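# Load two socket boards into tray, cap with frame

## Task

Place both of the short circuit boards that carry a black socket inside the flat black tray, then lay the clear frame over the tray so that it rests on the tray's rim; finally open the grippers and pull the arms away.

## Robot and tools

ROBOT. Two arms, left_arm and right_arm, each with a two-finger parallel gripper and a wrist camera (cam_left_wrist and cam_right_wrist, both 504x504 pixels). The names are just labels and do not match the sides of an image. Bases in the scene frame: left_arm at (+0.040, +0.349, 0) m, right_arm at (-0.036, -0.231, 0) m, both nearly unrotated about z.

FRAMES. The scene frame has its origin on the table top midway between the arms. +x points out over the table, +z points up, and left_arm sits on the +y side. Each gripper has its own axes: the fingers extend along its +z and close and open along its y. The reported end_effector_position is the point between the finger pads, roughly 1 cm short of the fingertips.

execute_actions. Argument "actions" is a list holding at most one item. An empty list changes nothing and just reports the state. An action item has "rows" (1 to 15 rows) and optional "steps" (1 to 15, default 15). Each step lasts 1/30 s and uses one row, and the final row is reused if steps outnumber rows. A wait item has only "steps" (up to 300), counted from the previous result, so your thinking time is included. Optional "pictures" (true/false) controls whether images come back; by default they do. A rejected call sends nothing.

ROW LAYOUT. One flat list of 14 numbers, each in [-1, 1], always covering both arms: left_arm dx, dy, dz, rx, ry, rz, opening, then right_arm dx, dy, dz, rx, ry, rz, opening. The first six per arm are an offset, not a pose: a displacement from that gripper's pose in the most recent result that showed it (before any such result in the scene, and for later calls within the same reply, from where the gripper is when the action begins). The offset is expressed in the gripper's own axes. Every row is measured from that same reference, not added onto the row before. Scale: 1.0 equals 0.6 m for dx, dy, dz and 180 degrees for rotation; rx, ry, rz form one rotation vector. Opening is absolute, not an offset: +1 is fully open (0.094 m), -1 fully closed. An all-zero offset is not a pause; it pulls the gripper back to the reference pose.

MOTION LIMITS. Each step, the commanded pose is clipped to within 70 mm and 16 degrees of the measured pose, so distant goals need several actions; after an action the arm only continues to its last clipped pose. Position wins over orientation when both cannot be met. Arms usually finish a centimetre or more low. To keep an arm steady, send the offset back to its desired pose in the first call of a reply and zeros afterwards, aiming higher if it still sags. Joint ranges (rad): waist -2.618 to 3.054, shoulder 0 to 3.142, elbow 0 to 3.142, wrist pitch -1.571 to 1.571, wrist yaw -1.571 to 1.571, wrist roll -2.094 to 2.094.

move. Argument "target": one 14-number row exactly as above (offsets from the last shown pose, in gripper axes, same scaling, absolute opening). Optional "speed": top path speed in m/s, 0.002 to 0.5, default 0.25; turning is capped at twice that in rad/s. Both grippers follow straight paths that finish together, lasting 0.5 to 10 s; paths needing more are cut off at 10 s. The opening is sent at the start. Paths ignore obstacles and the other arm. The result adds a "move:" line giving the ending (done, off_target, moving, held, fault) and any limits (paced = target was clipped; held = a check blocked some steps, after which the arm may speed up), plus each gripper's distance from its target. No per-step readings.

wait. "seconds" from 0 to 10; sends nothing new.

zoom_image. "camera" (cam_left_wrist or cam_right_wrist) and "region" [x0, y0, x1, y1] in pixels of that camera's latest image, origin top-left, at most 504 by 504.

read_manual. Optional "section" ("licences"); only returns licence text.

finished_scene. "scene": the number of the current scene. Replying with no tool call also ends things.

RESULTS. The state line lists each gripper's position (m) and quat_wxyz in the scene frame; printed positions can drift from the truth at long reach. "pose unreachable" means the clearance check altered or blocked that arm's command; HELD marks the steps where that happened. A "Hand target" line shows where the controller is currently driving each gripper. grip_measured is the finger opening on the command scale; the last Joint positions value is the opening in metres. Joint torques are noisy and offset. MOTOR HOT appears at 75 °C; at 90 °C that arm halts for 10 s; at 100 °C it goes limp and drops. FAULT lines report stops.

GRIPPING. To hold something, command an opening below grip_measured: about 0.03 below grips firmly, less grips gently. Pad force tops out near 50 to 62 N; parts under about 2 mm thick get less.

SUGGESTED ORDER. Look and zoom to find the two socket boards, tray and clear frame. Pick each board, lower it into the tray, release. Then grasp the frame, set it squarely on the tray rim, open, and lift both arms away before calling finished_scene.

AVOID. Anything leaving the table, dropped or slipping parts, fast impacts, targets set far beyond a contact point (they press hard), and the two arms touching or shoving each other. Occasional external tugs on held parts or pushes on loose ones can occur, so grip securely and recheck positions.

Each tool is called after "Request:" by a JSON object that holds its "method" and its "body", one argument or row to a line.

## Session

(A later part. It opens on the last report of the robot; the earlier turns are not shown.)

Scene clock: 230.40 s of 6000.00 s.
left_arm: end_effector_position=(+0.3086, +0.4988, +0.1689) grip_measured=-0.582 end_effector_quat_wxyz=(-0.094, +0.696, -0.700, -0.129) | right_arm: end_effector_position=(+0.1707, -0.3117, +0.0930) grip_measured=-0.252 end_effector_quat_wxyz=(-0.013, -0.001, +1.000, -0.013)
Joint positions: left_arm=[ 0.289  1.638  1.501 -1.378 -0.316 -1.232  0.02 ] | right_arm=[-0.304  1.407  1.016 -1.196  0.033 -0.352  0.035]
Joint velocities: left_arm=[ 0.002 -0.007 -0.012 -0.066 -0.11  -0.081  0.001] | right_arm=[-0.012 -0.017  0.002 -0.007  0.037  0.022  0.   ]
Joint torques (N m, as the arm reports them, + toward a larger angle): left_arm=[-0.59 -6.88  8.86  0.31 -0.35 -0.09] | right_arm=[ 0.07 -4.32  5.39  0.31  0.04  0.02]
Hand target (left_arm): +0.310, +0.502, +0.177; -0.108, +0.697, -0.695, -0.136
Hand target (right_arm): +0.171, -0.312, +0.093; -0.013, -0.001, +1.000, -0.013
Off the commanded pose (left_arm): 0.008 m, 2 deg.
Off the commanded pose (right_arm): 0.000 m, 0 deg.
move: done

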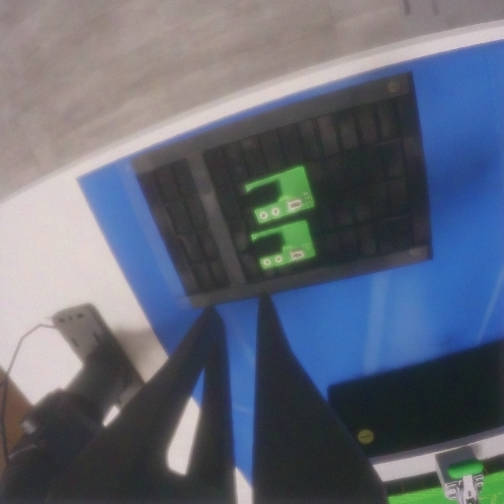

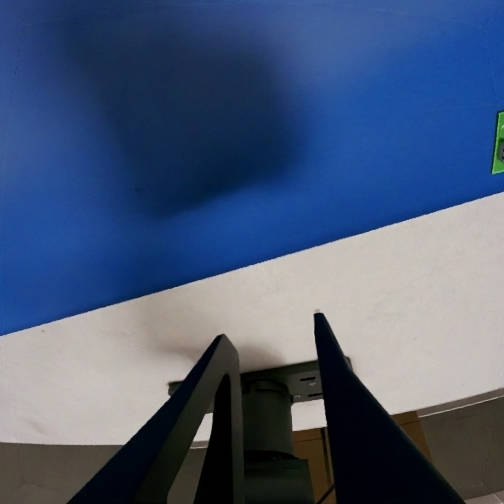

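Request:
{"method": "move", "body": {
  "target": [0.058,0.052,0.183,0.018,0.102,0,-0.45,0,0,0,0,0,0,-0.25],
  "speed": 0.15
}}

Scene clock: 235.17 s of 6000.00 s.
left_arm: end_effector_position=(+0.2705, +0.4967, +0.0557) grip_measured=-0.452 end_effector_quat_wxyz=(+0.006, +0.705, -0.709, -0.002) | right_arm: end_effector_position=(+0.1707, -0.3117, +0.0930) grip_measured=-0.252 end_effector_quat_wxyz=(-0.013, -0.001, +1.000, -0.013)
Joint positions: left_arm=[ 0.531  1.634  1.08  -1.029 -0.001 -1.     0.026] | right_arm=[-0.304  1.407  1.016 -1.196  0.033 -0.352  0.035]
Joint velocities: left_arm=[ 0.007  0.007  0.002 -0.007  0.007  0.022 -0.   ] | right_arm=[-0.012 -0.007 -0.002  0.037  0.066  0.095  0.001]
Joint torques (N m, as the arm reports them, + toward a larger angle): left_arm=[ 0.82 -6.36  5.58  0.4   0.08  0.15] | right_arm=[ 0.04 -4.35  5.42  0.31  0.03  0.02]
Hand target (left_arm): +0.272, +0.499, +0.055; +0.001, +0.704, -0.710, +0.003
Hand target (right_arm): +0.171, -0.312, +0.093; -0.013, -0.001, +1.000, -0.013
Off the commanded pose (left_arm): 0.004 m, 1 deg.
Off the commanded pose (right_arm): 0.000 m, 0 deg.
After step 90, 0.10 s passed at rest.
move: done

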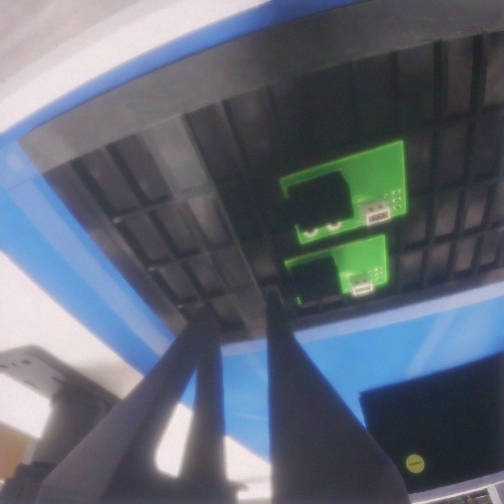

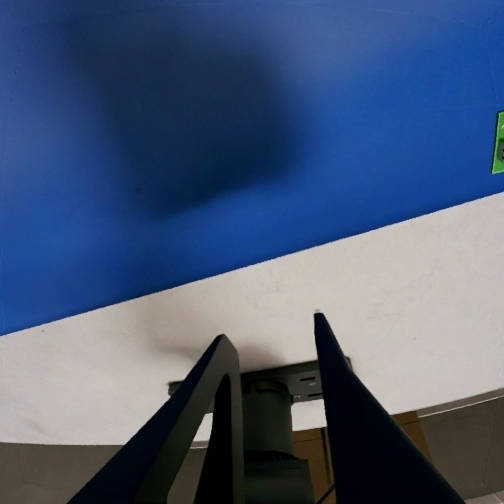

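Request:
{"method": "move", "body": {
  "target": [0,0.005,0.04,0,0,-0.008,-0.45,0,0,0,0,0,0,-0.25],
  "speed": 0.04
}}

Request:
{"method": "move", "body": {
  "target": [0,0,0,0,0,0,-0.79,0,0,0,0,0,0,-0.25]
}}

Request:
{"method": "move", "body": {
  "target": [0,-0.022,-0.022,0.004,0,0,-0.79,0,0,0,0,0,0,-0.25],
  "speed": 0.02
}}

Request:
{"method": "move", "body": {
  "target": [0,0,0.018,0,0,0,-0.79,0,0,0,0,0,0,-0.25],
  "speed": 0.02
}}

Scene clock: 240.57 s of 6000.00 s.
left_arm: end_effector_position=(+0.2666, +0.4940, +0.0333) grip_measured=-0.452 end_effector_quat_wxyz=(+0.011, +0.708, -0.706, -0.002) | right_arm: end_effector_position=(+0.1707, -0.3117, +0.0930) grip_measured=-0.252 end_effector_quat_wxyz=(-0.013, -0.001, +1.000, -0.013)
Joint positions: left_arm=[ 0.531  1.658  1.01  -0.946  0.001 -1.009  0.026] | right_arm=[-0.304  1.407  1.016 -1.196  0.033 -0.352  0.035]
Joint velocities: left_arm=[-0.007  0.017 -0.002 -0.095 -0.022 -0.022  0.   ] | right_arm=[-0.012 -0.007 -0.007  0.022  0.037 -0.007 -0.002]
Joint torques (N m, as the arm reports them, + toward a larger angle): left_arm=[ 0.39 -6.35  5.11  0.46  0.03 -0.14] | right_arm=[ 0.04 -4.32  5.4   0.31  0.04  0.02]
Hand target (left_arm): +0.267, +0.497, +0.032; +0.006, +0.714, -0.700, -0.002
Hand target (right_arm): +0.171, -0.312, +0.093; -0.013, -0.001, +1.000, -0.013
Off the commanded pose (left_arm): 0.003 m, 1 deg.
Off the commanded pose (right_arm): 0.000 m, 0 deg.
After step 90, 1.37 s passed at rest.
move: done

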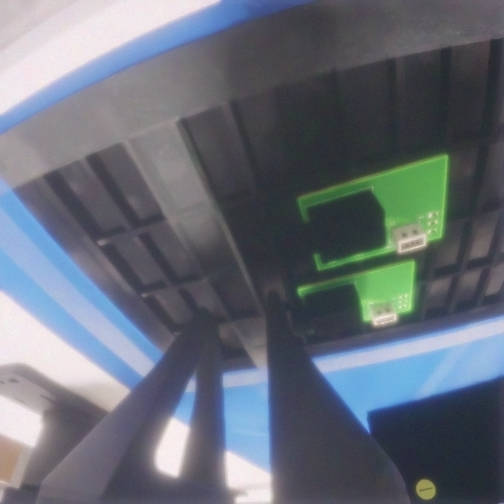

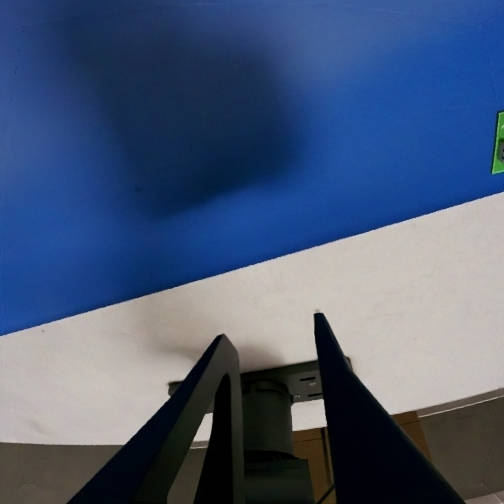

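Scene clock: 241.07 s of 6000.00 s.
left_arm: end_effector_position=(+0.2667, +0.4940, +0.0333) grip_measured=-0.741 end_effector_quat_wxyz=(+0.011, +0.708, -0.706, -0.002) | right_arm: end_effector_position=(+0.1707, -0.3117, +0.0930) grip_measured=-0.252 end_effector_quat_wxyz=(-0.013, -0.001, +1.000, -0.013)
Joint positions: left_arm=[ 0.531  1.658  1.01  -0.946  0.001 -1.009  0.012] | right_arm=[-0.304  1.407  1.016 -1.196  0.033 -0.352  0.035]
Joint velocities: left_arm=[-0.002  0.007 -0.002 -0.037 -0.037 -0.007  0.   ] | right_arm=[ 0.007  0.002  0.007 -0.051 -0.022 -0.007 -0.001]
Joint torques (N m, as the arm reports them, + toward a larger angle): left_arm=[-0.06 -6.42  5.56  0.24 -0.01  0.02] | right_arm=[ 0.02 -4.33  5.41  0.31  0.05  0.02]
Hand target (left_arm): +0.267, +0.494, +0.033; +0.011, +0.708, -0.706, -0.002
Hand target (right_arm): +0.171, -0.312, +0.093; -0.013, -0.001, +1.000, -0.013
Off the commanded pose (left_arm): 0.000 m, 0 deg.
Off the commanded pose (right_arm): 0.000 m, 0 deg.
move: done

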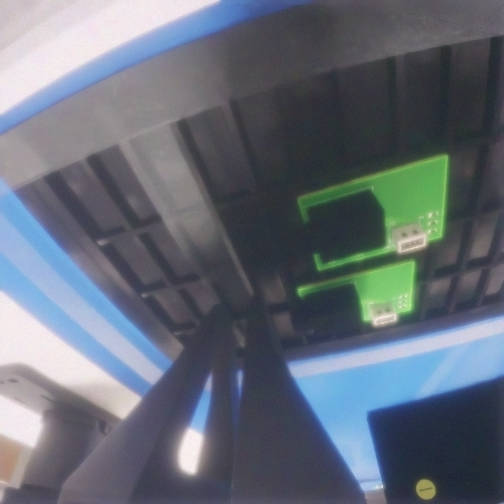

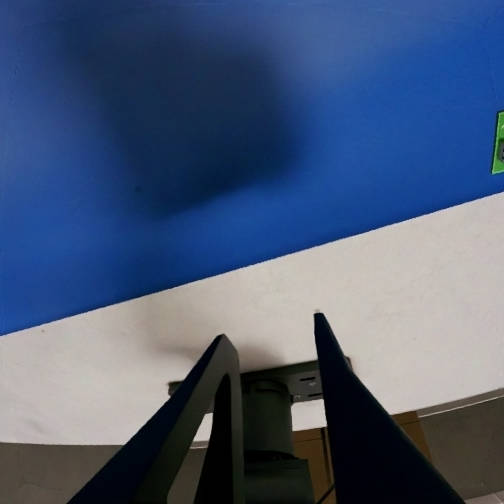

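Scene clock: 242.23 s of 6000.00 s.
left_arm: end_effector_position=(+0.2720, +0.4939, +0.0396) grip_measured=-0.741 end_effector_quat_wxyz=(+0.014, +0.708, -0.706, -0.002) | right_arm: end_effector_position=(+0.1707, -0.3117, +0.0930) grip_measured=-0.252 end_effector_quat_wxyz=(-0.013, -0.001, +1.000, -0.013)
Joint positions: left_arm=[ 0.521  1.669  1.05  -0.979  0.003 -1.017  0.012] | right_arm=[-0.304  1.407  1.016 -1.196  0.033 -0.352  0.035]
Joint velocities: left_arm=[ 0.002 -0.007  0.007  0.022 -0.066  0.022 -0.   ] | right_arm=[ 0.022 -0.032  0.007  0.037  0.007 -0.066 -0.001]
Joint torques (N m, as the arm reports them, + toward a larger angle): left_arm=[-0.84 -6.75  8.62  0.21  0.14 -0.05] | right_arm=[ 0.04 -4.32  5.38  0.31  0.03  0.03]
Hand target (left_arm): +0.280, +0.494, +0.046; +0.007, +0.708, -0.706, +0.003
Hand target (right_arm): +0.171, -0.312, +0.093; -0.013, -0.001, +1.000, -0.013
Off the commanded pose (left_arm): 0.011 m, 1 deg.
Off the commanded pose (right_arm): 0.000 m, 0 deg.
move: off_target (left_arm)

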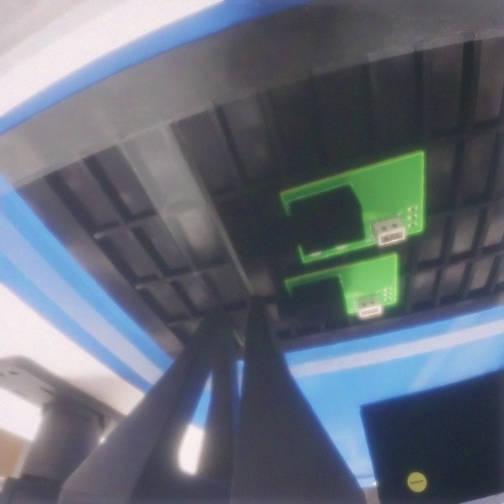

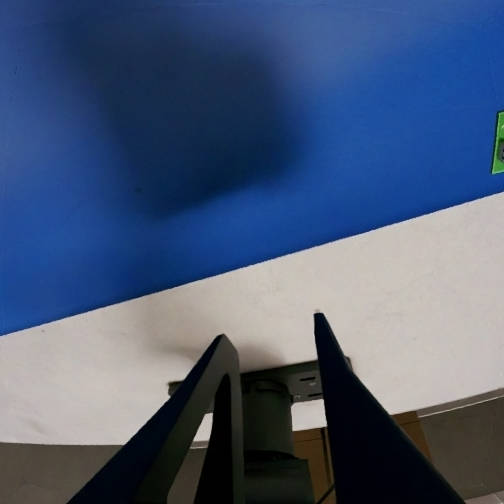

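Scene clock: 243.00 s of 6000.00 s.
left_arm: end_effector_position=(+0.2701, +0.4927, +0.0330) grip_measured=-0.741 end_effector_quat_wxyz=(+0.019, +0.708, -0.706, -0.003) | right_arm: end_effector_position=(+0.1707, -0.3117, +0.0930) grip_measured=-0.252 end_effector_quat_wxyz=(-0.013, -0.001, +1.000, -0.013)
Joint positions: left_arm=[ 0.521  1.681  1.034 -0.963  0.003 -1.017  0.012] | right_arm=[-0.304  1.407  1.016 -1.196  0.033 -0.352  0.035]
Joint velocities: left_arm=[ 0.017 -0.012 -0.007 -0.037  0.066 -0.022 -0.001] | right_arm=[-0.012 -0.007 -0.002 -0.037 -0.022 -0.007 -0.   ]
Joint torques (N m, as the arm reports them, + toward a larger angle): left_arm=[-0.08 -6.2   4.6   0.59  0.01  0.  ] | right_arm=[ 0.05 -4.32  5.4   0.31  0.04  0.02]
Hand target (left_arm): +0.272, +0.494, +0.029; +0.014, +0.708, -0.706, -0.002
Hand target (right_arm): +0.171, -0.312, +0.093; -0.013, -0.001, +1.000, -0.013
Off the commanded pose (left_arm): 0.005 m, 1 deg.
Off the commanded pose (right_arm): 0.000 m, 0 deg.
move: done

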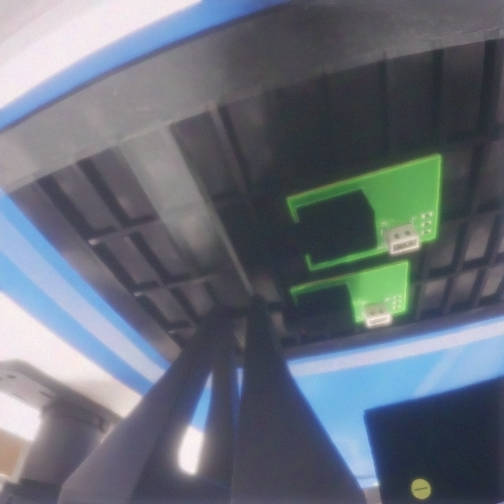

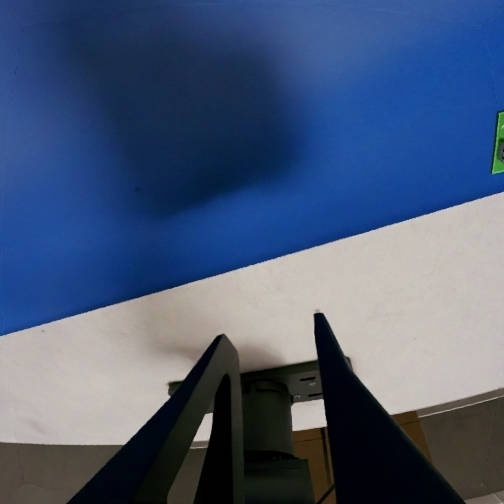

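Request:
{"method": "move", "body": {
  "target": [-0.003,-0.018,-0.01,0.012,-0.008,0,-0.79,0,0,0,0,0,0,-0.25],
  "speed": 0.02
}}

Request:
{"method": "move", "body": {
  "target": [0,0,0,0,0,0,-0.55,0,0,0,0,0,0,-0.25]
}}

Request:
{"method": "move", "body": {
  "target": [-0.005,-0.012,-0.06,0.01,-0.006,0,-0.55,0,0,0,0,0,0,-0.25],
  "speed": 0.05
}}

Request:
{"method": "move", "body": {
  "target": [0,-0.07,-0.2,0,-0.12,0,-0.55,0,0,0,0,0,0,-0.25]
}}

Request:
{"method": "zoom_image", "body": {
  "camera": "cam_left_wrist",
  "region": [80,40,460,360]
}}

Scene clock: 248.80 s of 6000.00 s.
left_arm: end_effector_position=(+0.2701, +0.4927, +0.0330) grip_measured=-0.741 end_effector_quat_wxyz=(+0.019, +0.708, -0.706, -0.003) | right_arm: end_effector_position=(+0.1707, -0.3117, +0.0930) grip_measured=-0.252 end_effector_quat_wxyz=(-0.013, -0.001, +1.000, -0.013)
Joint positions: left_arm=[ 0.521  1.681  1.034 -0.963  0.003 -1.018  0.012] | right_arm=[-0.304  1.407  1.016 -1.196  0.033 -0.352  0.035]
Joint velocities: left_arm=[-0.002  0.012 -0.002 -0.037 -0.037  0.037 -0.   ] | right_arm=[-0.017 -0.022  0.007 -0.051 -0.022  0.066  0.   ]
Joint torques (N m, as the arm reports them, + toward a larger angle): left_arm=[-1.24 -7.69  7.01  0.51  0.   -0.13] | right_arm=[ 0.04 -4.3   5.4   0.31  0.04  0.03]
Hand target (left_arm): +0.281, +0.495, +0.039; -0.003, +0.708, -0.706, +0.002
Hand target (right_arm): +0.171, -0.312, +0.093; -0.013, -0.001, +1.000, -0.013
Off the commanded pose (left_arm): 0.013 m, 3 deg.
Off the commanded pose (right_arm): 0.000 m, 0 deg.
After step 90, 1.43 s passed at rest.
move: off_target (left_arm)

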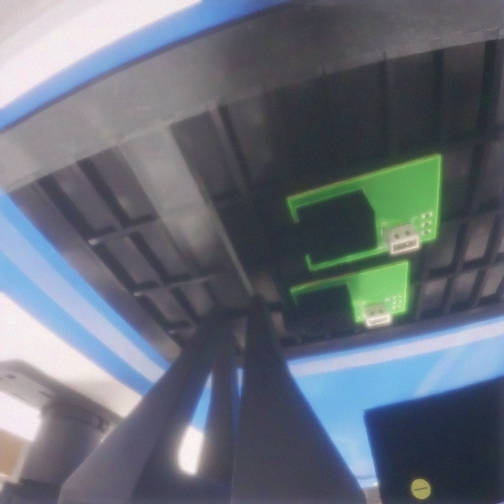

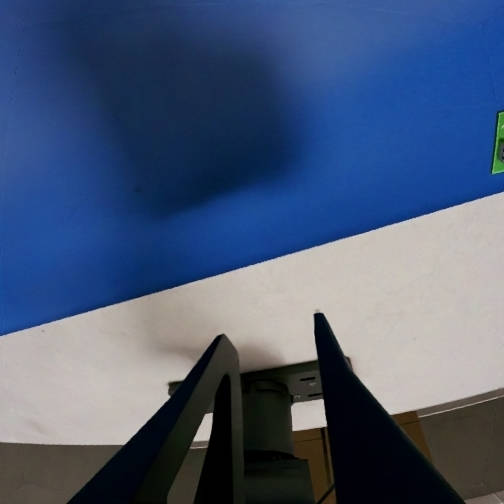

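Scene clock: 249.30 s of 6000.00 s.
left_arm: end_effector_position=(+0.2701, +0.4927, +0.0330) grip_measured=-0.552 end_effector_quat_wxyz=(+0.019, +0.708, -0.706, -0.003) | right_arm: end_effector_position=(+0.1707, -0.3117, +0.0930) grip_measured=-0.252 end_effector_quat_wxyz=(-0.013, -0.001, +1.000, -0.013)
Joint positions: left_arm=[ 0.521  1.681  1.034 -0.963  0.003 -1.018  0.021] | right_arm=[-0.304  1.407  1.016 -1.196  0.033 -0.352  0.035]
Joint velocities: left_arm=[-0.002 -0.017  0.012  0.022 -0.037 -0.051 -0.   ] | right_arm=[-0.017 -0.007 -0.007  0.022  0.037 -0.037 -0.   ]
Joint torques (N m, as the arm reports them, + toward a larger angle): left_arm=[ 0.   -6.69  5.92  0.25  0.04  0.01] | right_arm=[ 0.04 -4.35  5.37  0.32  0.04  0.03]
Hand target (left_arm): +0.270, +0.493, +0.033; +0.019, +0.708, -0.706, -0.003
Hand target (right_arm): +0.171, -0.312, +0.093; -0.013, -0.001, +1.000, -0.013
Off the commanded pose (left_arm): 0.000 m, 0 deg.
Off the commanded pose (right_arm): 0.000 m, 0 deg.
move: done

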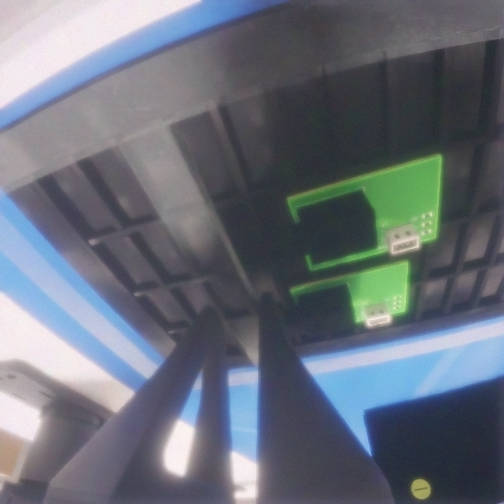

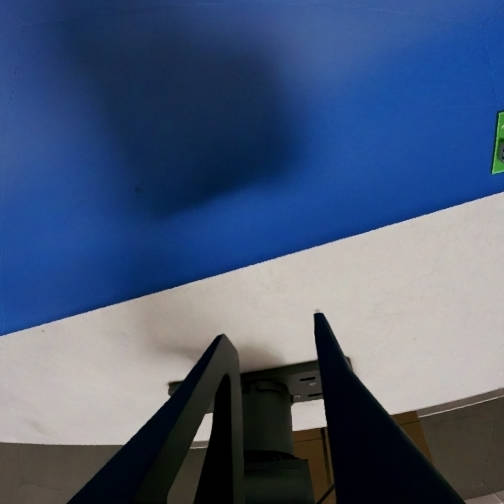

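Scene clock: 250.47 s of 6000.00 s.
left_arm: end_effector_position=(+0.2713, +0.4935, +0.0563) grip_measured=-0.552 end_effector_quat_wxyz=(+0.020, +0.708, -0.706, -0.003) | right_arm: end_effector_position=(+0.1707, -0.3117, +0.0930) grip_measured=-0.252 end_effector_quat_wxyz=(-0.013, -0.001, +1.000, -0.013)
Joint positions: left_arm=[ 0.521  1.656  1.105 -1.061  0.003 -1.018  0.021] | right_arm=[-0.304  1.407  1.016 -1.196  0.033 -0.352  0.035]
Joint velocities: left_arm=[ 0.017 -0.002 -0.007 -0.051 -0.081  0.081  0.   ] | right_arm=[-0.007 -0.007  0.002  0.022 -0.022  0.007  0.   ]
Joint torques (N m, as the arm reports them, + toward a larger angle): left_arm=[-0.27 -8.56  8.58  0.13  0.03 -0.02] | right_arm=[ 0.06 -4.31  5.38  0.31  0.05  0.02]
Hand target (left_arm): +0.278, +0.497, +0.069; +0.001, +0.708, -0.706, +0.002
Hand target (right_arm): +0.171, -0.312, +0.093; -0.013, -0.001, +1.000, -0.013
Off the commanded pose (left_arm): 0.015 m, 2 deg.
Off the commanded pose (right_arm): 0.000 m, 0 deg.
move: off_target (left_arm)

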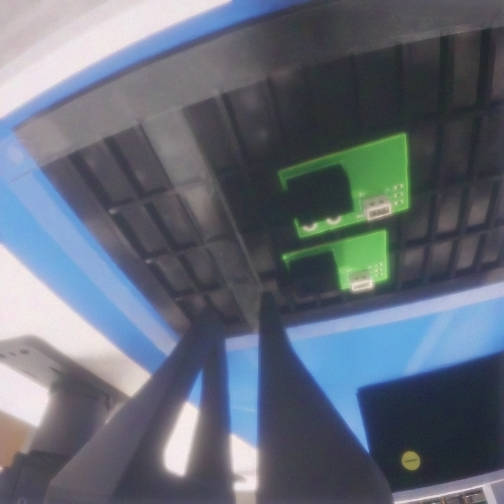

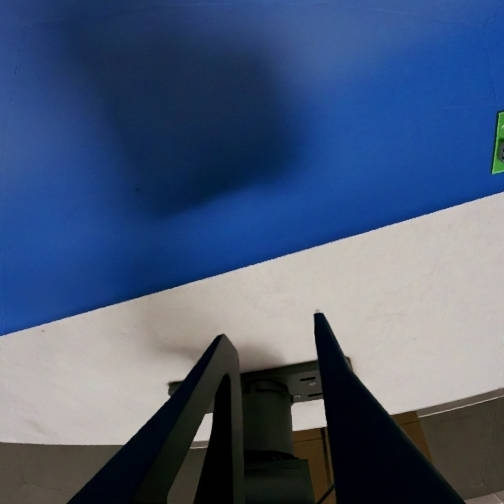

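Scene clock: 251.90 s of 6000.00 s.
left_arm: end_effector_position=(+0.3144, +0.4941, +0.1669) grip_measured=-0.552 end_effector_quat_wxyz=(-0.099, +0.694, -0.702, -0.129) | right_arm: end_effector_position=(+0.1707, -0.3117, +0.0930) grip_measured=-0.252 end_effector_quat_wxyz=(-0.013, -0.001, +1.000, -0.013)
Joint positions: left_arm=[ 0.265  1.645  1.5   -1.366 -0.321 -1.25   0.021] | right_arm=[-0.304  1.407  1.016 -1.196  0.033 -0.352  0.035]
Joint velocities: left_arm=[ 0.007 -0.007  0.002  0.007  0.007 -0.051  0.001] | right_arm=[ 0.002 -0.002  0.017  0.051 -0.037  0.007  0.   ]
Joint torques (N m, as the arm reports them, + toward a larger angle): left_arm=[-0.67 -7.01  8.73  0.38 -0.36 -0.14] | right_arm=[ 0.05 -4.32  5.4   0.3   0.04  0.02]
Hand target (left_arm): +0.316, +0.497, +0.176; -0.113, +0.695, -0.697, -0.135
Hand target (right_arm): +0.171, -0.312, +0.093; -0.013, -0.001, +1.000, -0.013
Off the commanded pose (left_arm): 0.009 m, 2 deg.
Off the commanded pose (right_arm): 0.000 m, 0 deg.
move: done

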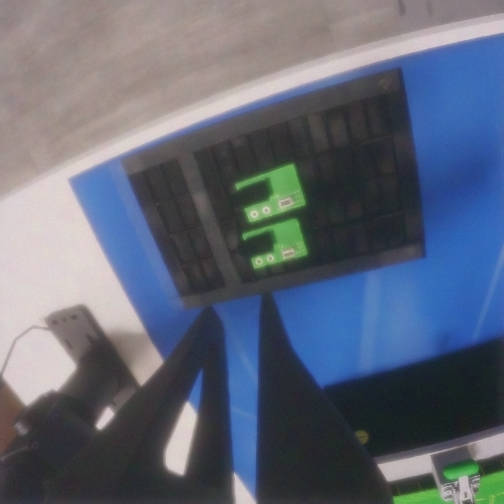

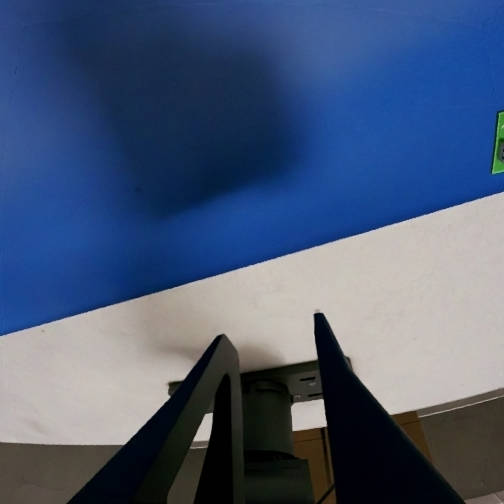

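Region (80, 40, 460, 360) of cam_left_wrist's 504x504 image, scaled by 1.326, with more detail than that image has; it fills the top 424 rows of this view, and the rest is white.

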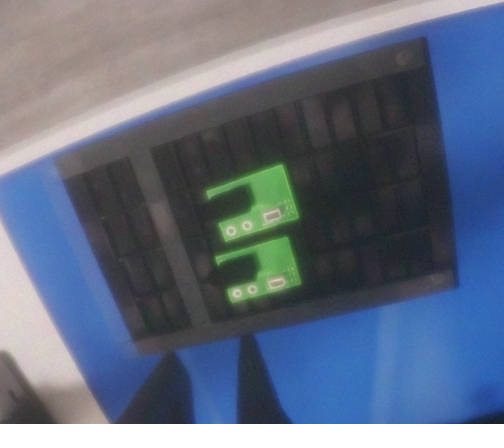

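Request:
{"method": "move", "body": {
  "target": [0.046,0.058,0.183,0.018,0.102,-0.006,-0.45,0,0,0,0,0,0,-0.25],
  "speed": 0.15
}}

Request:
{"method": "move", "body": {
  "target": [0,0,0.04,0.004,0,0,-0.45,0,0,0,0,0,0,-0.25],
  "speed": 0.04
}}

Request:
{"method": "move", "body": {
  "target": [0,0,0,0,0,0,-0.79,0,0,0,0,0,0,-0.25]
}}

Request:
{"method": "move", "body": {
  "target": [0,-0.025,-0.025,0.008,-0.004,0,-0.79,0,0,0,0,0,0,-0.25],
  "speed": 0.02
}}

Scene clock: 258.87 s of 6000.00 s.
left_arm: end_effector_position=(+0.2738, +0.4999, +0.0560) grip_measured=-0.452 end_effector_quat_wxyz=(-0.000, +0.710, -0.704, -0.000) | right_arm: end_effector_position=(+0.1707, -0.3117, +0.0930) grip_measured=-0.252 end_effector_quat_wxyz=(-0.013, -0.001, +1.000, -0.013)
Joint positions: left_arm=[ 0.534  1.639  1.086 -1.018 -0.    -1.01   0.026] | right_arm=[-0.304  1.407  1.016 -1.196  0.033 -0.352  0.035]
Joint velocities: left_arm=[-0.007 -0.012 -0.017 -0.022 -0.022  0.022  0.   ] | right_arm=[-0.002 -0.002 -0.012 -0.022  0.007 -0.022  0.001]
Joint torques (N m, as the arm reports them, + toward a larger angle): left_arm=[ 0.59 -6.43  5.66  0.47  0.08  0.14] | right_arm=[ 0.07 -4.34  5.37  0.31  0.05  0.02]
Hand target (left_arm): +0.275, +0.502, +0.055; -0.006, +0.709, -0.706, +0.004
Hand target (right_arm): +0.171, -0.312, +0.093; -0.013, -0.001, +1.000, -0.013
Off the commanded pose (left_arm): 0.003 m, 1 deg.
Off the commanded pose (right_arm): 0.000 m, 0 deg.
After step 90, 2.30 s passed at rest.
move: done

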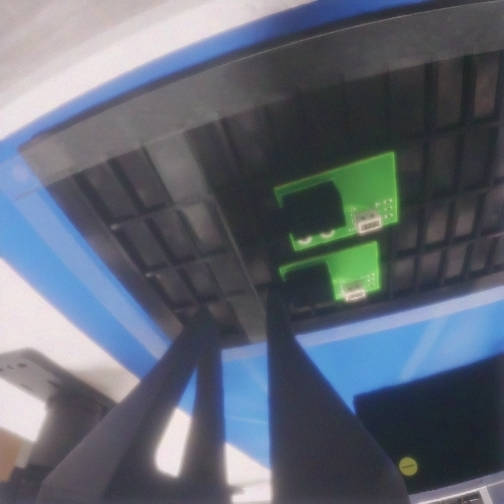

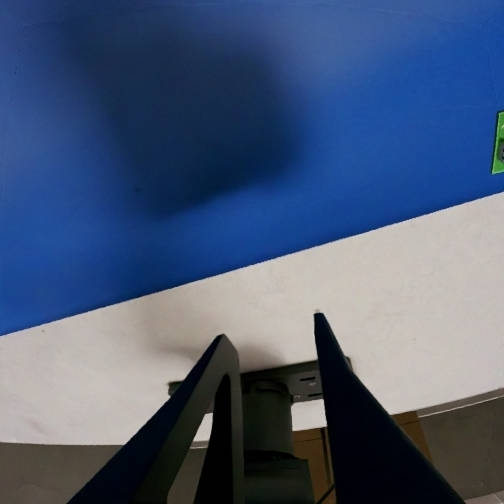

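Scene clock: 259.93 s of 6000.00 s.
left_arm: end_effector_position=(+0.2724, +0.4985, +0.0334) grip_measured=-0.452 end_effector_quat_wxyz=(+0.000, +0.710, -0.704, +0.001) | right_arm: end_effector_position=(+0.1707, -0.3117, +0.0930) grip_measured=-0.252 end_effector_quat_wxyz=(-0.013, -0.001, +1.000, -0.013)
Joint positions: left_arm=[ 0.534  1.663  1.017 -0.924  0.002 -1.01   0.026] | right_arm=[-0.304  1.407  1.016 -1.196  0.033 -0.352  0.035]
Joint velocities: left_arm=[ 0.002  0.007 -0.022 -0.022  0.037 -0.007  0.   ] | right_arm=[ 0.002  0.002 -0.007  0.022 -0.007  0.007 -0.   ]
Joint torques (N m, as the arm reports them, + toward a larger angle): left_arm=[ 0.34 -6.73  5.25  0.49  0.09  0.06] | right_arm=[ 0.03 -4.31  5.39  0.32  0.05  0.02]
Hand target (left_arm): +0.274, +0.500, +0.032; -0.005, +0.710, -0.704, +0.004
Hand target (right_arm): +0.171, -0.312, +0.093; -0.013, -0.001, +1.000, -0.013
Off the commanded pose (left_arm): 0.002 m, 1 deg.
Off the commanded pose (right_arm): 0.000 m, 0 deg.
move: done

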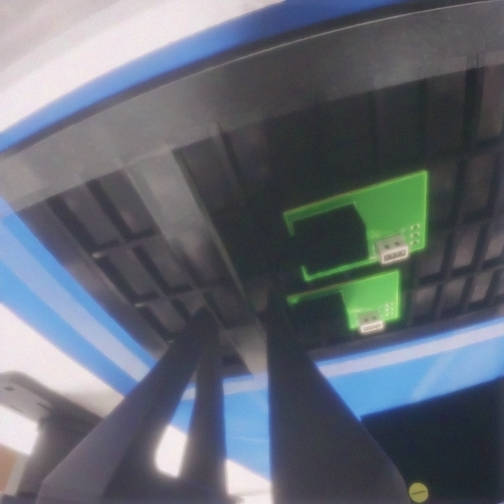

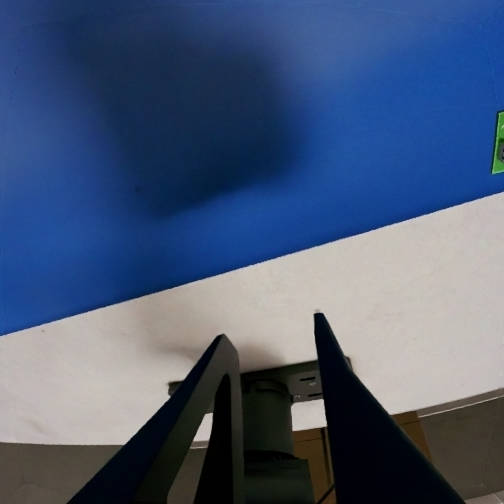

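Scene clock: 260.43 s of 6000.00 s.
left_arm: end_effector_position=(+0.2723, +0.4984, +0.0334) grip_measured=-0.741 end_effector_quat_wxyz=(+0.000, +0.710, -0.704, +0.001) | right_arm: end_effector_position=(+0.1707, -0.3117, +0.0930) grip_measured=-0.252 end_effector_quat_wxyz=(-0.013, -0.001, +1.000, -0.013)
Joint positions: left_arm=[ 0.534  1.663  1.017 -0.925  0.002 -1.01   0.012] | right_arm=[-0.304  1.407  1.016 -1.196  0.033 -0.352  0.035]
Joint velocities: left_arm=[ 0.002  0.007 -0.002 -0.037  0.051  0.051 -0.001] | right_arm=[-0.002 -0.022  0.002 -0.051 -0.051  0.007 -0.   ]
Joint torques (N m, as the arm reports them, + toward a larger angle): left_arm=[-0.05 -6.26  5.9   0.31  0.03  0.05] | right_arm=[ 0.02 -4.29  5.38  0.32  0.05  0.02]
Hand target (left_arm): +0.272, +0.499, +0.033; -0.000, +0.710, -0.704, +0.001
Hand target (right_arm): +0.171, -0.312, +0.093; -0.013, -0.001, +1.000, -0.013
Off the commanded pose (left_arm): 0.000 m, 0 deg.
Off the commanded pose (right_arm): 0.000 m, 0 deg.
move: done

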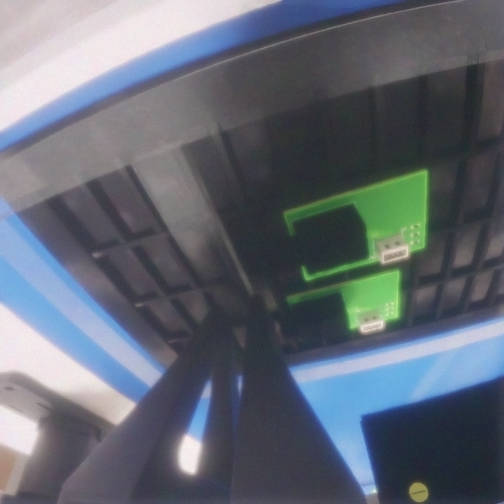

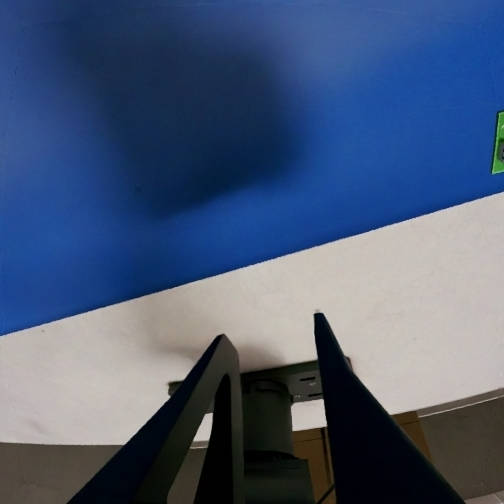

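Scene clock: 261.73 s of 6000.00 s.
left_arm: end_effector_position=(+0.2788, +0.4976, +0.0409) grip_measured=-0.741 end_effector_quat_wxyz=(-0.003, +0.710, -0.705, +0.002) | right_arm: end_effector_position=(+0.1707, -0.3117, +0.0930) grip_measured=-0.252 end_effector_quat_wxyz=(-0.013, -0.001, +1.000, -0.013)
Joint positions: left_arm=[ 0.519  1.663  1.049 -0.949  0.002 -1.024  0.012] | right_arm=[-0.304  1.407  1.016 -1.196  0.033 -0.352  0.035]
Joint velocities: left_arm=[ 0.022  0.002 -0.002 -0.095 -0.051 -0.037 -0.   ] | right_arm=[-0.012  0.007  0.002 -0.022  0.022 -0.081 -0.   ]
Joint torques (N m, as the arm reports them, + toward a larger angle): left_arm=[-0.89 -6.99  8.76  0.16  0.07 -0.07] | right_arm=[ 0.02 -4.31  5.43  0.31  0.04  0.03]
Hand target (left_arm): +0.287, +0.498, +0.048; -0.013, +0.710, -0.704, +0.006
Hand target (right_arm): +0.171, -0.312, +0.093; -0.013, -0.001, +1.000, -0.013
Off the commanded pose (left_arm): 0.011 m, 1 deg.
Off the commanded pose (right_arm): 0.000 m, 0 deg.
move: off_target (left_arm)

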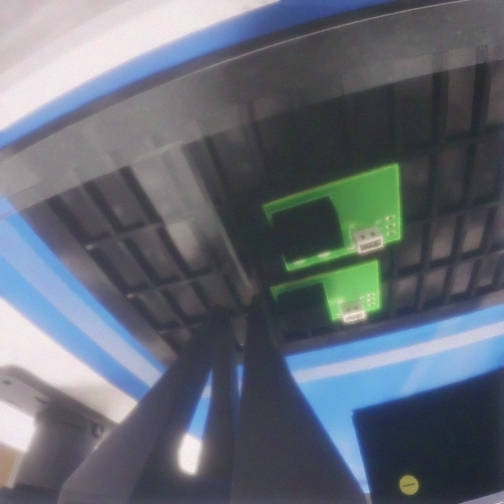

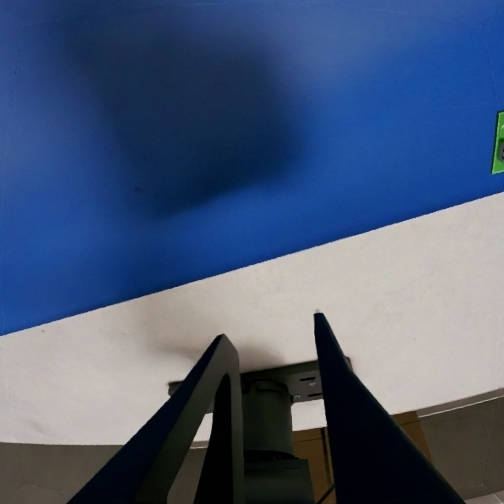

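Request:
{"method": "move", "body": {
  "target": [-0.012,0.004,0.02,0,0,0,-0.79,0,0,0,0,0,0,-0.25],
  "speed": 0.02
}}

Request:
{"method": "move", "body": {
  "target": [0,0,0,0,0,0,-0.58,0,0,0,0,0,0,-0.25]
}}

Request:
{"method": "move", "body": {
  "target": [-0.005,-0.012,-0.06,0.01,-0.006,0,-0.58,0,0,0,0,0,0,-0.25],
  "speed": 0.05
}}

Request:
{"method": "move", "body": {
  "target": [0,-0.07,-0.2,0,-0.1,0,1,0,0,0,0,0,0,-0.25]
}}

Request:
{"method": "zoom_image", "body": {
  "camera": "cam_left_wrist",
  "region": [80,40,460,360]
}}

Scene clock: 266.90 s of 6000.00 s.
left_arm: end_effector_position=(+0.2764, +0.5006, +0.0329) grip_measured=-0.741 end_effector_quat_wxyz=(+0.002, +0.710, -0.704, +0.001) | right_arm: end_effector_position=(+0.1707, -0.3117, +0.0930) grip_measured=-0.252 end_effector_quat_wxyz=(-0.013, -0.001, +1.000, -0.013)
Joint positions: left_arm=[ 0.533  1.683  1.038 -0.928  0.003 -1.011  0.012] | right_arm=[-0.304  1.407  1.016 -1.196  0.033 -0.352  0.035]
Joint velocities: left_arm=[-0.002 -0.012 -0.002 -0.007 -0.007  0.007  0.001] | right_arm=[ 0.007 -0.002  0.012  0.037  0.007  0.007 -0.001]
Joint torques (N m, as the arm reports them, + toward a larger angle): left_arm=[ 1.17 -6.38  4.67  0.61  0.08  0.13] | right_arm=[ 0.02 -4.32  5.38  0.31  0.04  0.01]
Hand target (left_arm): +0.276, +0.505, +0.029; -0.003, +0.710, -0.705, +0.002
Hand target (right_arm): +0.171, -0.312, +0.093; -0.013, -0.001, +1.000, -0.013
Off the commanded pose (left_arm): 0.006 m, 1 deg.
Off the commanded pose (right_arm): 0.000 m, 0 deg.
After step 90, 1.23 s passed at rest.
move: done

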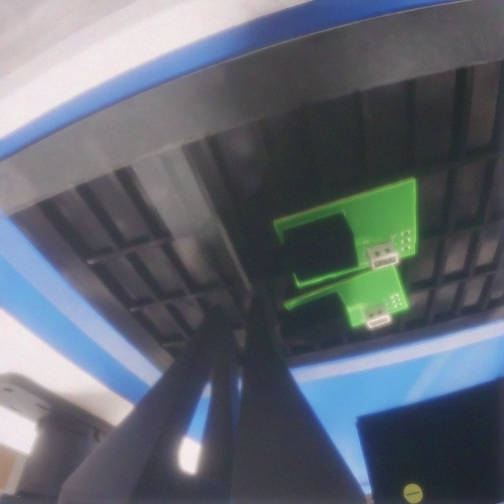

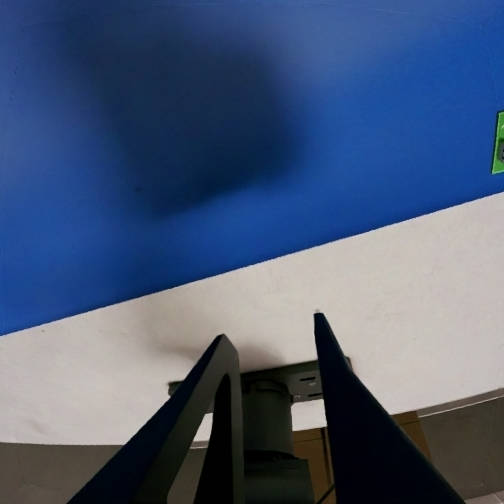

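Scene clock: 267.40 s of 6000.00 s.
left_arm: end_effector_position=(+0.2763, +0.5006, +0.0329) grip_measured=-0.582 end_effector_quat_wxyz=(+0.002, +0.710, -0.704, +0.001) | right_arm: end_effector_position=(+0.1707, -0.3117, +0.0930) grip_measured=-0.252 end_effector_quat_wxyz=(-0.013, -0.001, +1.000, -0.013)
Joint positions: left_arm=[ 0.533  1.683  1.038 -0.929  0.003 -1.011  0.02 ] | right_arm=[-0.304  1.407  1.016 -1.196  0.033 -0.352  0.035]
Joint velocities: left_arm=[ 0.002 -0.007  0.007 -0.066 -0.022  0.051 -0.   ] | right_arm=[ 0.017 -0.007 -0.007  0.037 -0.051 -0.022  0.001]
Joint torques (N m, as the arm reports them, + toward a larger angle): left_arm=[-0.03 -6.62  6.05  0.31  0.05  0.07] | right_arm=[ 0.04 -4.35  5.41  0.3   0.04  0.03]
Hand target (left_arm): +0.276, +0.501, +0.033; +0.002, +0.710, -0.704, +0.001
Hand target (right_arm): +0.171, -0.312, +0.093; -0.013, -0.001, +1.000, -0.013
Off the commanded pose (left_arm): 0.000 m, 0 deg.
Off the commanded pose (right_arm): 0.000 m, 0 deg.
move: done

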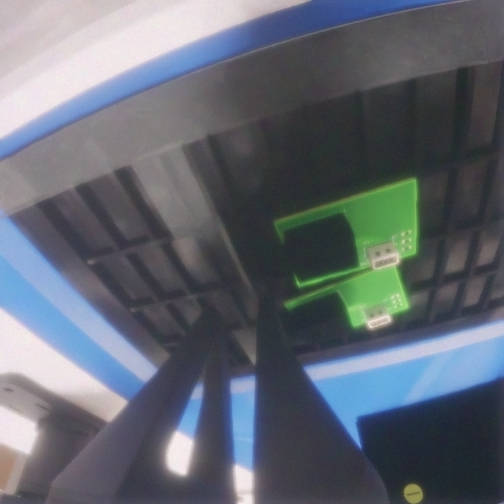

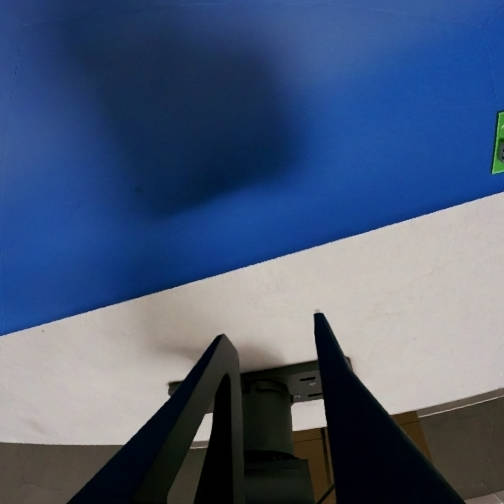

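Scene clock: 268.57 s of 6000.00 s.
left_arm: end_effector_position=(+0.2763, +0.5006, +0.0561) grip_measured=-0.582 end_effector_quat_wxyz=(+0.004, +0.710, -0.704, +0.001) | right_arm: end_effector_position=(+0.1707, -0.3117, +0.0930) grip_measured=-0.252 end_effector_quat_wxyz=(-0.013, -0.001, +1.000, -0.013)
Joint positions: left_arm=[ 0.533  1.655  1.104 -1.027  0.003 -1.011  0.02 ] | right_arm=[-0.304  1.407  1.016 -1.196  0.033 -0.352  0.035]
Joint velocities: left_arm=[ 0.002 -0.007 -0.022 -0.051  0.066  0.037 -0.001] | right_arm=[ 0.007  0.002 -0.032  0.007 -0.051 -0.022  0.001]
Joint torques (N m, as the arm reports them, + toward a larger angle): left_arm=[-0.2  -8.69  8.72  0.23  0.04 -0.04] | right_arm=[ 0.02 -4.31  5.37  0.32  0.04  0.03]
Hand target (left_arm): +0.283, +0.504, +0.069; -0.016, +0.710, -0.704, +0.005
Hand target (right_arm): +0.171, -0.312, +0.093; -0.013, -0.001, +1.000, -0.013
Off the commanded pose (left_arm): 0.015 m, 2 deg.
Off the commanded pose (right_arm): 0.000 m, 0 deg.
move: off_target (left_arm)

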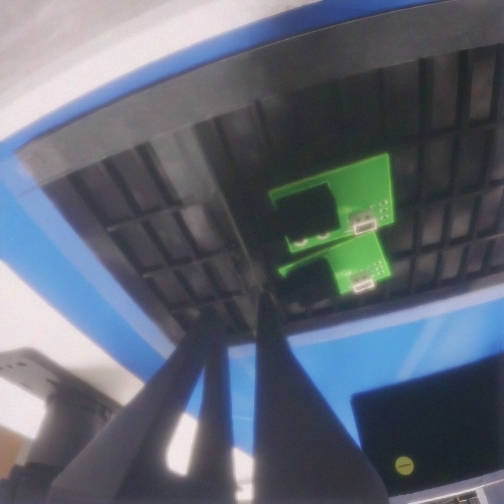

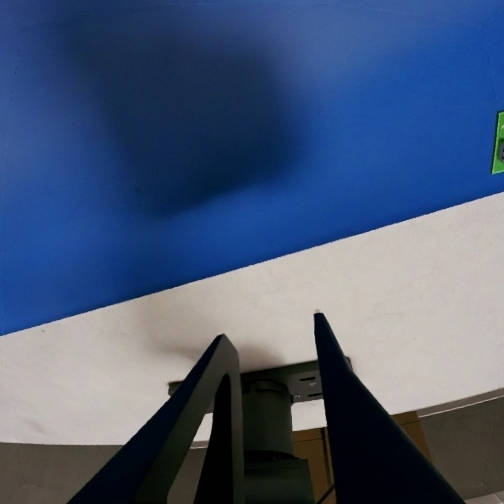

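Scene clock: 269.90 s of 6000.00 s.
left_arm: end_effector_position=(+0.3161, +0.4993, +0.1682) grip_measured=+0.999 end_effector_quat_wxyz=(-0.094, +0.700, -0.700, -0.103) | right_arm: end_effector_position=(+0.1707, -0.3117, +0.0930) grip_measured=-0.252 end_effector_quat_wxyz=(-0.013, -0.001, +1.000, -0.013)
Joint positions: left_arm=[ 0.309  1.644  1.513 -1.356 -0.268 -1.215  0.094] | right_arm=[-0.304  1.407  1.016 -1.196  0.033 -0.352  0.035]
Joint velocities: left_arm=[-0.002 -0.007 -0.012 -0.037 -0.007  0.022 -0.   ] | right_arm=[-0.007  0.002  0.002  0.007 -0.081  0.081  0.001]
Joint torques (N m, as the arm reports them, + toward a larger angle): left_arm=[-0.56 -6.85  8.66  0.34 -0.4  -0.16] | right_arm=[ 0.04 -4.34  5.41  0.31  0.03  0.02]
Hand target (left_arm): +0.318, +0.502, +0.177; -0.108, +0.702, -0.696, -0.110
Hand target (right_arm): +0.171, -0.312, +0.093; -0.013, -0.001, +1.000, -0.013
Off the commanded pose (left_arm): 0.009 m, 2 deg.
Off the commanded pose (right_arm): 0.000 m, 0 deg.
move: done

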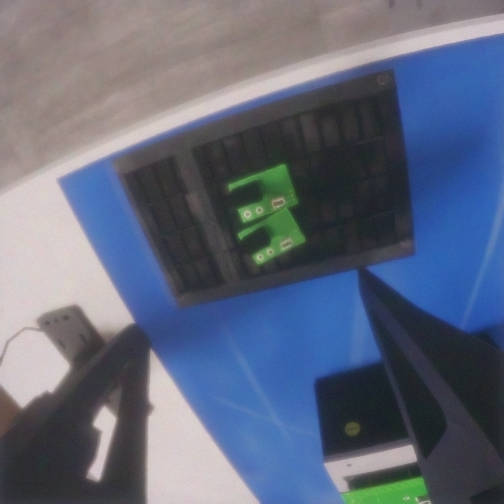

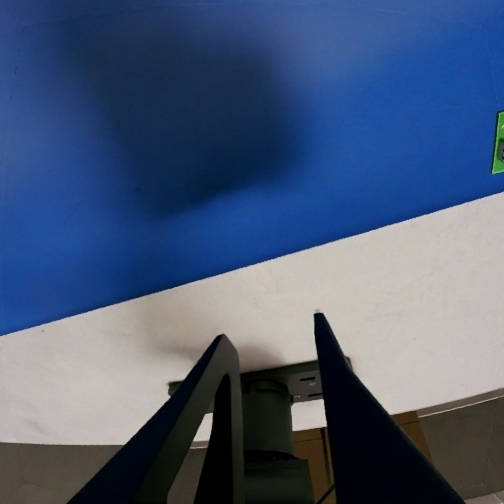

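Region (80, 40, 460, 360) of cam_left_wrist's 504x504 image, scaled by 1.326, with more detail than that image has; it fills the top 424 rows of this view, and the rest is white.

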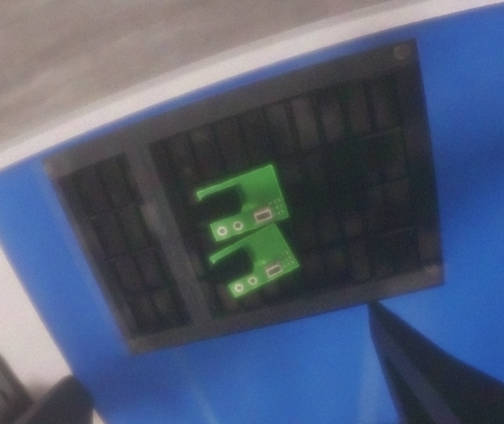

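Request:
{"method": "move", "body": {
  "target": [0.085,0.025,0.145,0.006,0.09,0,-0.4,0,0,0,0,0,0,-0.25]
}}

Request:
{"method": "move", "body": {
  "target": [0,0,0.03,0,0,0.435,-0.4,0,0,0,0,0,0,-0.25],
  "speed": 0.4
}}

Scene clock: 278.73 s of 6000.00 s.
left_arm: end_effector_position=(+0.2983, +0.4707, +0.0699) grip_measured=-0.398 end_effector_quat_wxyz=(+0.007, +0.707, -0.707, -0.003) | right_arm: end_effector_position=(+0.1707, -0.3117, +0.0930) grip_measured=-0.252 end_effector_quat_wxyz=(-0.013, -0.001, +1.000, -0.013)
Joint positions: left_arm=[ 0.401  1.665  1.171 -1.092 -0.001 -1.135  0.028] | right_arm=[-0.304  1.407  1.016 -1.196  0.033 -0.352  0.035]
Joint velocities: left_arm=[-0.032 -0.002 -0.007  0.037  0.037 -0.007 -0.   ] | right_arm=[ 0.007  0.007 -0.007  0.022  0.007  0.037  0.   ]
Joint torques (N m, as the arm reports them, + toward a larger angle): left_arm=[ 0.88 -7.4   5.74  0.43  0.1   0.13] | right_arm=[ 0.03 -4.34  5.38  0.31  0.03  0.02]
Hand target (left_arm): +0.301, +0.474, +0.071; -0.001, +0.706, -0.708, +0.003
Hand target (right_arm): +0.171, -0.312, +0.093; -0.013, -0.001, +1.000, -0.013
Off the commanded pose (left_arm): 0.004 m, 1 deg.
Off the commanded pose (right_arm): 0.000 m, 0 deg.
After step 90, 4.60 s passed at rest.
move: done

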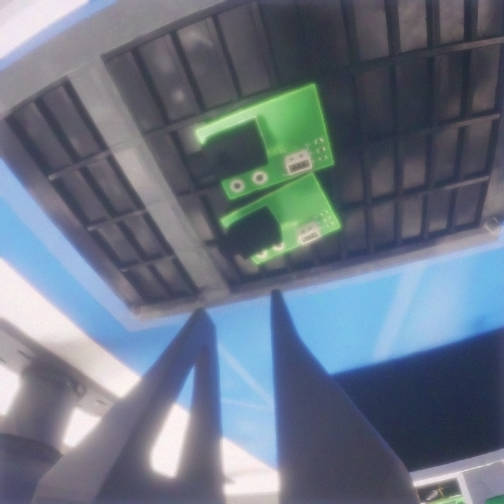

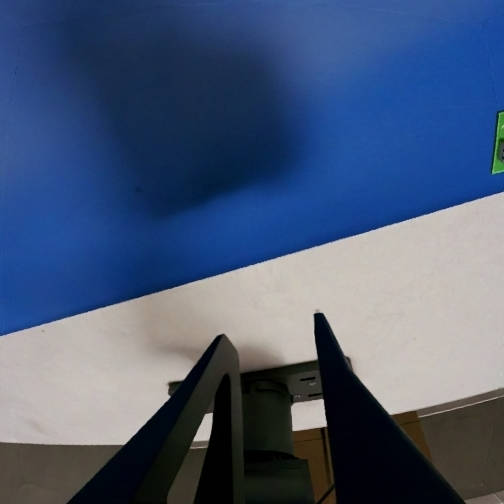

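Scene clock: 281.13 s of 6000.00 s.
left_arm: end_effector_position=(+0.2963, +0.4697, +0.0533) grip_measured=-0.398 end_effector_quat_wxyz=(-0.012, -0.109, +0.994, -0.004) | right_arm: end_effector_position=(+0.1707, -0.3117, +0.0930) grip_measured=-0.252 end_effector_quat_wxyz=(-0.013, -0.001, +1.000, -0.013)
Joint positions: left_arm=[ 0.401  1.685  1.125 -1.037 -0.001  0.217  0.028] | right_arm=[-0.304  1.407  1.016 -1.196  0.033 -0.352  0.035]
Joint velocities: left_arm=[ 0.012 -0.012  0.002 -0.11   0.007 -0.037 -0.   ] | right_arm=[ 0.017 -0.012 -0.007  0.022 -0.037  0.007 -0.001]
Joint torques (N m, as the arm reports them, + toward a larger angle): left_arm=[-0.12 -6.97  5.39  0.46  0.03  0.19] | right_arm=[ 0.01 -4.32  5.38  0.32  0.04  0.02]
Hand target (left_arm): +0.298, +0.470, +0.052; -0.007, -0.102, +0.995, -0.002
Hand target (right_arm): +0.171, -0.312, +0.093; -0.013, -0.001, +1.000, -0.013
Off the commanded pose (left_arm): 0.002 m, 1 deg.
Off the commanded pose (right_arm): 0.000 m, 0 deg.
move: done

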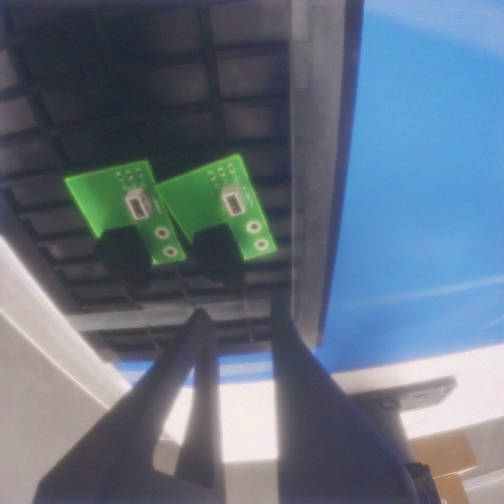

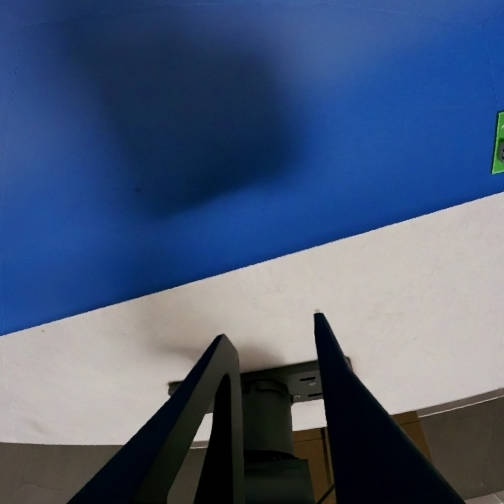

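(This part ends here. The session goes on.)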